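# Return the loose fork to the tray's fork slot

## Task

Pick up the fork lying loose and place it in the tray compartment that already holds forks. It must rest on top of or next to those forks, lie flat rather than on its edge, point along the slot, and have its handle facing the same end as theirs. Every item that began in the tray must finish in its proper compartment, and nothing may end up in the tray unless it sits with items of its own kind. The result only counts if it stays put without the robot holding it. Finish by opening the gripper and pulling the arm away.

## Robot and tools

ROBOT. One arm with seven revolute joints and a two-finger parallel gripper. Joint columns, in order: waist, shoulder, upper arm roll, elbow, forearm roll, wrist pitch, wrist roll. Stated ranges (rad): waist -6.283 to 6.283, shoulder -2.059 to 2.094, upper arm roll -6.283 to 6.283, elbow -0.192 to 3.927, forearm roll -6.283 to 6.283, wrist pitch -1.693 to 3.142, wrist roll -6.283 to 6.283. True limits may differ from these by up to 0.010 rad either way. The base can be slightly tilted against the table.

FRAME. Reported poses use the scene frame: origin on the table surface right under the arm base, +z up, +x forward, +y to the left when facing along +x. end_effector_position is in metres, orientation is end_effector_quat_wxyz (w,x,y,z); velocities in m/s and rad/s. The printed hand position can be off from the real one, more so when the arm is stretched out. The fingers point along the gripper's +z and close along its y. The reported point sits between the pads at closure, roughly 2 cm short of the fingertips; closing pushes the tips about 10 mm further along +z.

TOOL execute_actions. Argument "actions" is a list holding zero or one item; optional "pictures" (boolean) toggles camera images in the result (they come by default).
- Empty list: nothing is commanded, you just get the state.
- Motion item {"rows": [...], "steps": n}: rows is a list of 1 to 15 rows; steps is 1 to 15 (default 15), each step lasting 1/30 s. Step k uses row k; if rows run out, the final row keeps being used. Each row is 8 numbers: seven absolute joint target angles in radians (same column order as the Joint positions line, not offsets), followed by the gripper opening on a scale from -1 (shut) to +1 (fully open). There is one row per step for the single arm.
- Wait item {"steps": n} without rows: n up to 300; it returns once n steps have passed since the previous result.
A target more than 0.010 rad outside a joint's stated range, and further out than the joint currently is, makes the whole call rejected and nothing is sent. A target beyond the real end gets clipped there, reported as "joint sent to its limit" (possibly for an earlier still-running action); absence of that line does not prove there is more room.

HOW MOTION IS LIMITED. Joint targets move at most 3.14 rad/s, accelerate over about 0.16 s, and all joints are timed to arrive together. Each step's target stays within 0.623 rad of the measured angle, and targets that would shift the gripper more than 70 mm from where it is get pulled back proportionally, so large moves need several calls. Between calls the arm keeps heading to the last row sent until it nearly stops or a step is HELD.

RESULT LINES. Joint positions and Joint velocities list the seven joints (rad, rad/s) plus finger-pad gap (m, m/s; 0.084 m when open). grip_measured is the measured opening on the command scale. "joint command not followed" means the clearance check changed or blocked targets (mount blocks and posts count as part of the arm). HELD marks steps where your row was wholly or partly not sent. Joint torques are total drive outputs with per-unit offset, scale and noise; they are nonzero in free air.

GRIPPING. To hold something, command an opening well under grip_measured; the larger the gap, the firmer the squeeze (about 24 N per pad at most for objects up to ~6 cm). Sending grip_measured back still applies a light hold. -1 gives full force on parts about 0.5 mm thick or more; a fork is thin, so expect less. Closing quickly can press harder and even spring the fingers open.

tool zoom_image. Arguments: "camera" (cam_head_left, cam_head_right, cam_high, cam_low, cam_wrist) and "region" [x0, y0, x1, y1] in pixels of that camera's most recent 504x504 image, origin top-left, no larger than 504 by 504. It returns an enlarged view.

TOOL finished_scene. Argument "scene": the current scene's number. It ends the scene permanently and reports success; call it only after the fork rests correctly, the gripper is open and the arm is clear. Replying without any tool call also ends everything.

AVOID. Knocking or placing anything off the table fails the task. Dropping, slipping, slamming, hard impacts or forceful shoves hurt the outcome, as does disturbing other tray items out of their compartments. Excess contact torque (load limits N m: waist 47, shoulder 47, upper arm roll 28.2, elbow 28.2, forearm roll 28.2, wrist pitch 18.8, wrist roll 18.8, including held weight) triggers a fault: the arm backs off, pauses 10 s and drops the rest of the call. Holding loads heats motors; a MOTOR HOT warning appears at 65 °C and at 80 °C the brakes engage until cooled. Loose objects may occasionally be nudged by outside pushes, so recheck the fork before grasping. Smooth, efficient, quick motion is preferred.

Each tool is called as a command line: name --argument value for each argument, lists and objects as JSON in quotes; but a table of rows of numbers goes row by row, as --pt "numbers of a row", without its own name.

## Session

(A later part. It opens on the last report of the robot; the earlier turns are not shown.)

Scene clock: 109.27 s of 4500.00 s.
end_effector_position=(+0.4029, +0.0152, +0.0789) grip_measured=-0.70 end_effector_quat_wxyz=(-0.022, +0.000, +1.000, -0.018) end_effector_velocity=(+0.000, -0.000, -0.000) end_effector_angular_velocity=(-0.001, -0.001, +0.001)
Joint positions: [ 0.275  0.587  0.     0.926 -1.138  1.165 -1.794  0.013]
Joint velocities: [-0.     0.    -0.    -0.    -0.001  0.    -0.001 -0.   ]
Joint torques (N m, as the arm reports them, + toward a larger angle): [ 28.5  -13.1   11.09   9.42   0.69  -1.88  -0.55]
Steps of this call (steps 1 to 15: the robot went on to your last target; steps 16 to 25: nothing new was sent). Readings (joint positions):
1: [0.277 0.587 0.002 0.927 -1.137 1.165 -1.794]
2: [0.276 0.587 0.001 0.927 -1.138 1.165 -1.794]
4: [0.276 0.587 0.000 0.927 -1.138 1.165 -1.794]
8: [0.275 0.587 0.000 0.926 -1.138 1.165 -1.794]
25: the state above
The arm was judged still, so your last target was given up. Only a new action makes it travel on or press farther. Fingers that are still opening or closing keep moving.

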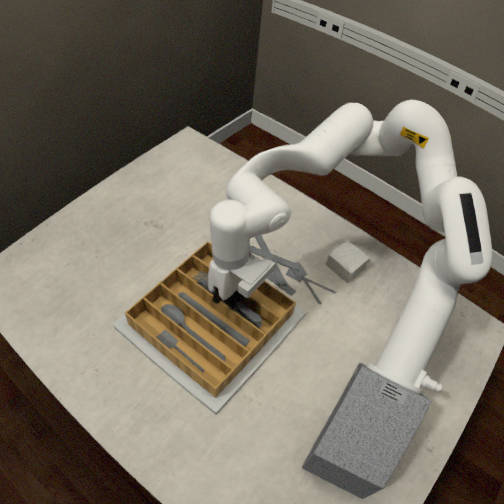

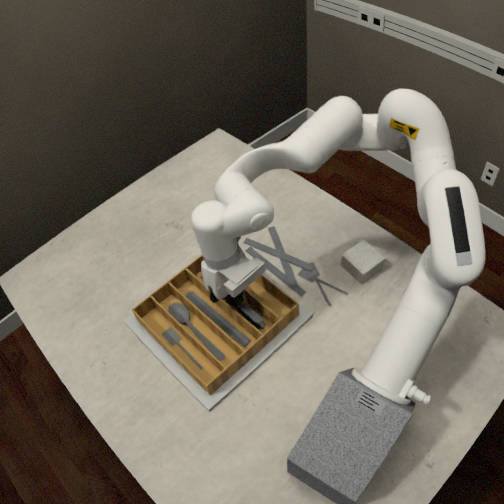

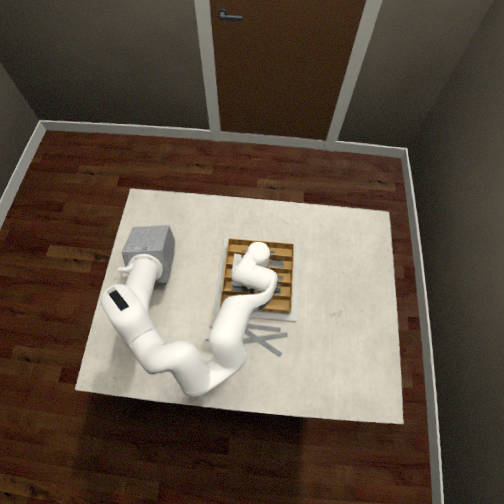

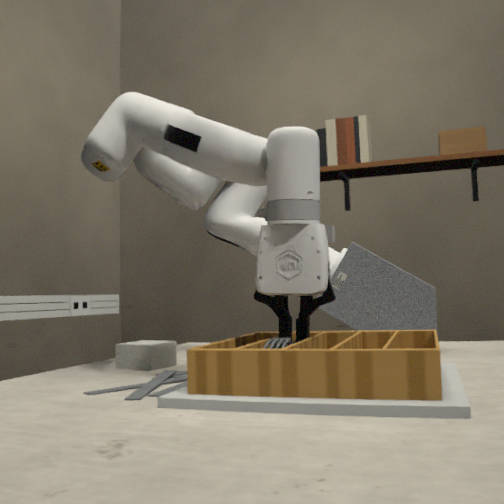

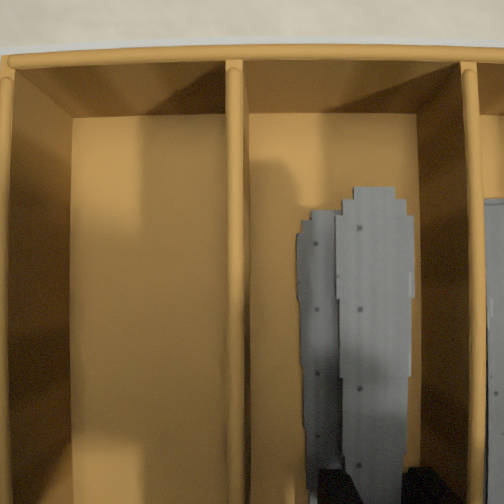

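Good; release.

execute_actions --actions '[{"rows":[[0.275,0.587,0,0.926,-1.138,1.165,-1.794,-0.45]]}]' --pictures false

execute_actions --actions '[{"rows":[[0.437,0.588,0,1.059,-0.954,1.273,-1.897,-0.45]]}]' --pictures false

execute_actions --actions '[{"rows":[[0.285,0.265,0,0.97,-1.02,1.33,-2.24,-0.45]]}]' --pictures false

execute_actions --actions '[{"steps":20}]'

zoom_image --camera "cam_head_left" --region '[110, 230, 310, 400]'

Scene clock: 122.67 s of 4500.00 s.
end_effector_position=(+0.4030, +0.0151, +0.0789) grip_measured=-0.47 end_effector_quat_wxyz=(-0.022, +0.000, +1.000, -0.018) end_effector_velocity=(-0.000, +0.000, +0.000) end_effector_angular_velocity=(+0.001, +0.000, -0.001)
Joint positions: [ 0.275  0.587 -0.     0.926 -1.138  1.165 -1.794  0.023]
Joint velocities: [ 0.    -0.    -0.    -0.     0.001 -0.001  0.     0.   ]
Joint torques (N m, as the arm reports them, + toward a larger angle): [ 28.94 -12.29  11.5    8.87   0.83  -2.57  -0.41]
Steps of this call (steps 1 to 90: nothing new was sent; then 9.90 s passed at rest; steps 91 to 105: all 15 steps of this action). Readings (joint positions):
91: [0.275 0.587 -0.000 0.926 -1.138 1.165 -1.794]
92: [0.275 0.587 -0.000 0.926 -1.138 1.165 -1.794]
94: [0.275 0.587 -0.000 0.926 -1.138 1.166 -1.794]
98: [0.275 0.587 -0.000 0.926 -1.138 1.166 -1.794]
105: the state above

Scene clock: 123.17 s of 4500.00 s.
end_effector_position=(+0.4223, +0.0343, +0.1548) grip_measured=-0.47 end_effector_quat_wxyz=(-0.024, -0.006, +1.000, -0.013) end_effector_velocity=(+0.004, +0.006, +0.012) end_effector_angular_velocity=(+0.018, -0.015, +0.002)
Joint positions: [ 0.435  0.589 -0.003  1.057 -0.955  1.273 -1.897  0.024]
Joint velocities: [ 0.007 -0.003  0.014  0.014  0.006  0.001 -0.005 -0.   ]
Joint torques (N m, as the arm reports them, + toward a larger angle): [ 29.93 -13.17  11.66  12.24   0.64  -1.85  -0.44]
Steps of this call (steps 1 to 15: all 15 steps of this action). Readings (joint positions):
1: [0.276 0.587 -0.000 0.927 -1.137 1.166 -1.795]
2: [0.282 0.588 -0.002 0.932 -1.128 1.171 -1.800]
4: [0.329 0.590 -0.007 0.970 -1.069 1.207 -1.833]
8: [0.429 0.586 0.010 1.053 -0.972 1.259 -1.887]
15: the state above

Scene clock: 123.67 s of 4500.00 s.
end_effector_position=(+0.4604, -0.1026, +0.1590) grip_measured=-0.47 end_effector_quat_wxyz=(-0.021, -0.052, +0.998, -0.011) end_effector_velocity=(-0.018, +0.014, +0.008) end_effector_angular_velocity=(+0.002, -0.020, +0.139)
Joint positions: [ 0.286  0.268 -0.001  0.972 -1.019  1.329 -2.235  0.024]
Joint velocities: [ 0.    -0.018  0.048 -0.06  -0.009  0.003 -0.075 -0.   ]
Joint torques (N m, as the arm reports them, + toward a larger angle): [27.04 -8.9  11.25 11.18  0.75 -1.93 -0.58]
Steps of this call (steps 1 to 15: all 15 steps of this action). Readings (joint positions):
1: [0.435 0.588 -0.002 1.057 -0.955 1.273 -1.898]
2: [0.431 0.581 0.000 1.053 -0.957 1.274 -1.908]
4: [0.407 0.528 0.005 1.033 -0.968 1.284 -1.968]
8: [0.340 0.386 -0.003 1.006 -0.996 1.309 -2.110]
15: the state above

Scene clock: 124.33 s of 4500.00 s.
end_effector_position=(+0.4603, -0.1033, +0.1593) grip_measured=-0.47 end_effector_quat_wxyz=(-0.020, -0.054, +0.998, -0.011) end_effector_velocity=(+0.000, +0.001, +0.001) end_effector_angular_velocity=(+0.001, -0.001, -0.000)
Joint positions: [ 0.285  0.265  0.     0.97  -1.02   1.33  -2.24   0.024]
Joint velocities: [-0.    -0.     0.003  0.     0.     0.     0.001  0.   ]
Joint torques (N m, as the arm reports them, + toward a larger angle): [ 25.96 -10.11  11.11  11.26   0.59  -1.74  -0.39]
Steps of this call (steps 1 to 15: the robot went on to your last target; steps 16 to 20: nothing new was sent). Readings (joint positions):
1: [0.286 0.267 0.000 0.970 -1.019 1.330 -2.237]
2: [0.286 0.268 0.001 0.969 -1.019 1.330 -2.238]
4: [0.286 0.267 0.002 0.969 -1.020 1.330 -2.239]
8: [0.286 0.266 0.000 0.970 -1.020 1.330 -2.240]
20: the state above
The arm was judged still, so your last target was given up. Only a new action makes it travel on or press farther. Fingers that are still opening or closing keep moving.

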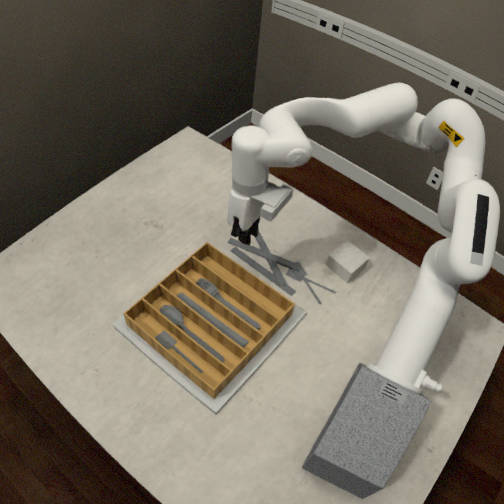

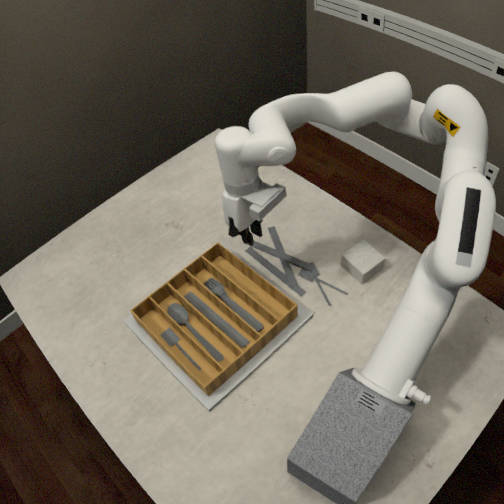

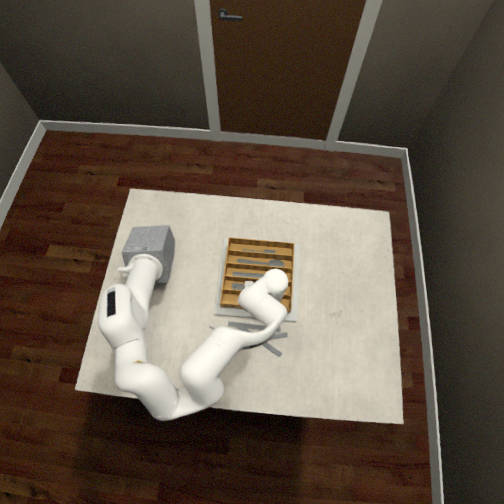

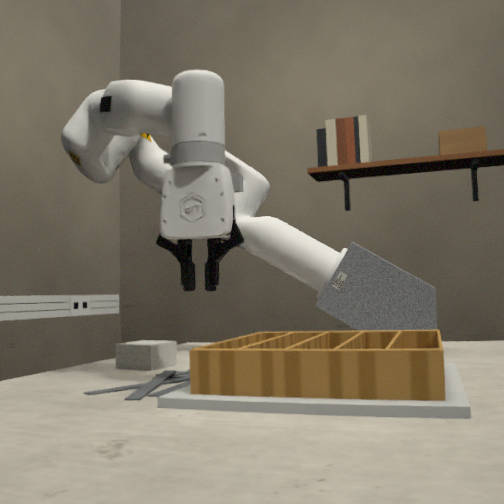

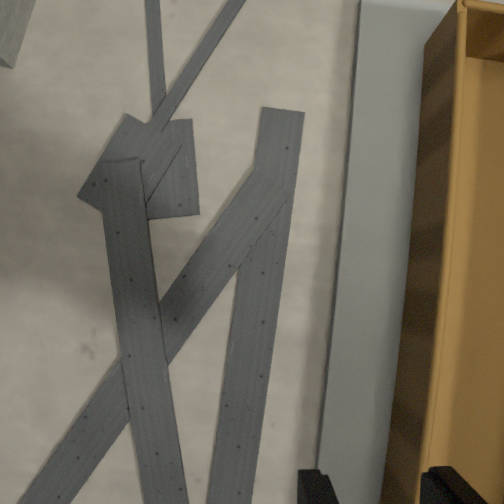

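Region (110, 230, 310, 400) of cam_head_left's 504x504 image, scaled by 2.520, with more detail than that image has; it fills the top 428 rows of this view, and the rest is white.

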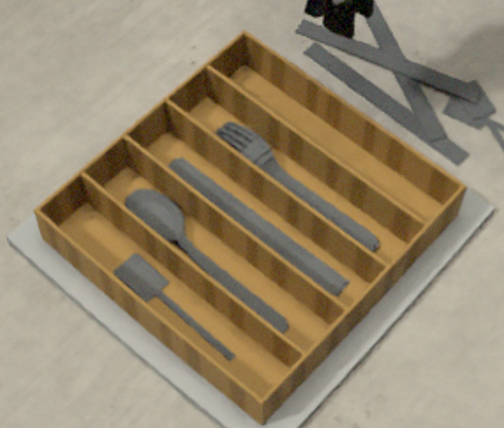

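finished_scene --scene 2

The scene is finished: the task was done.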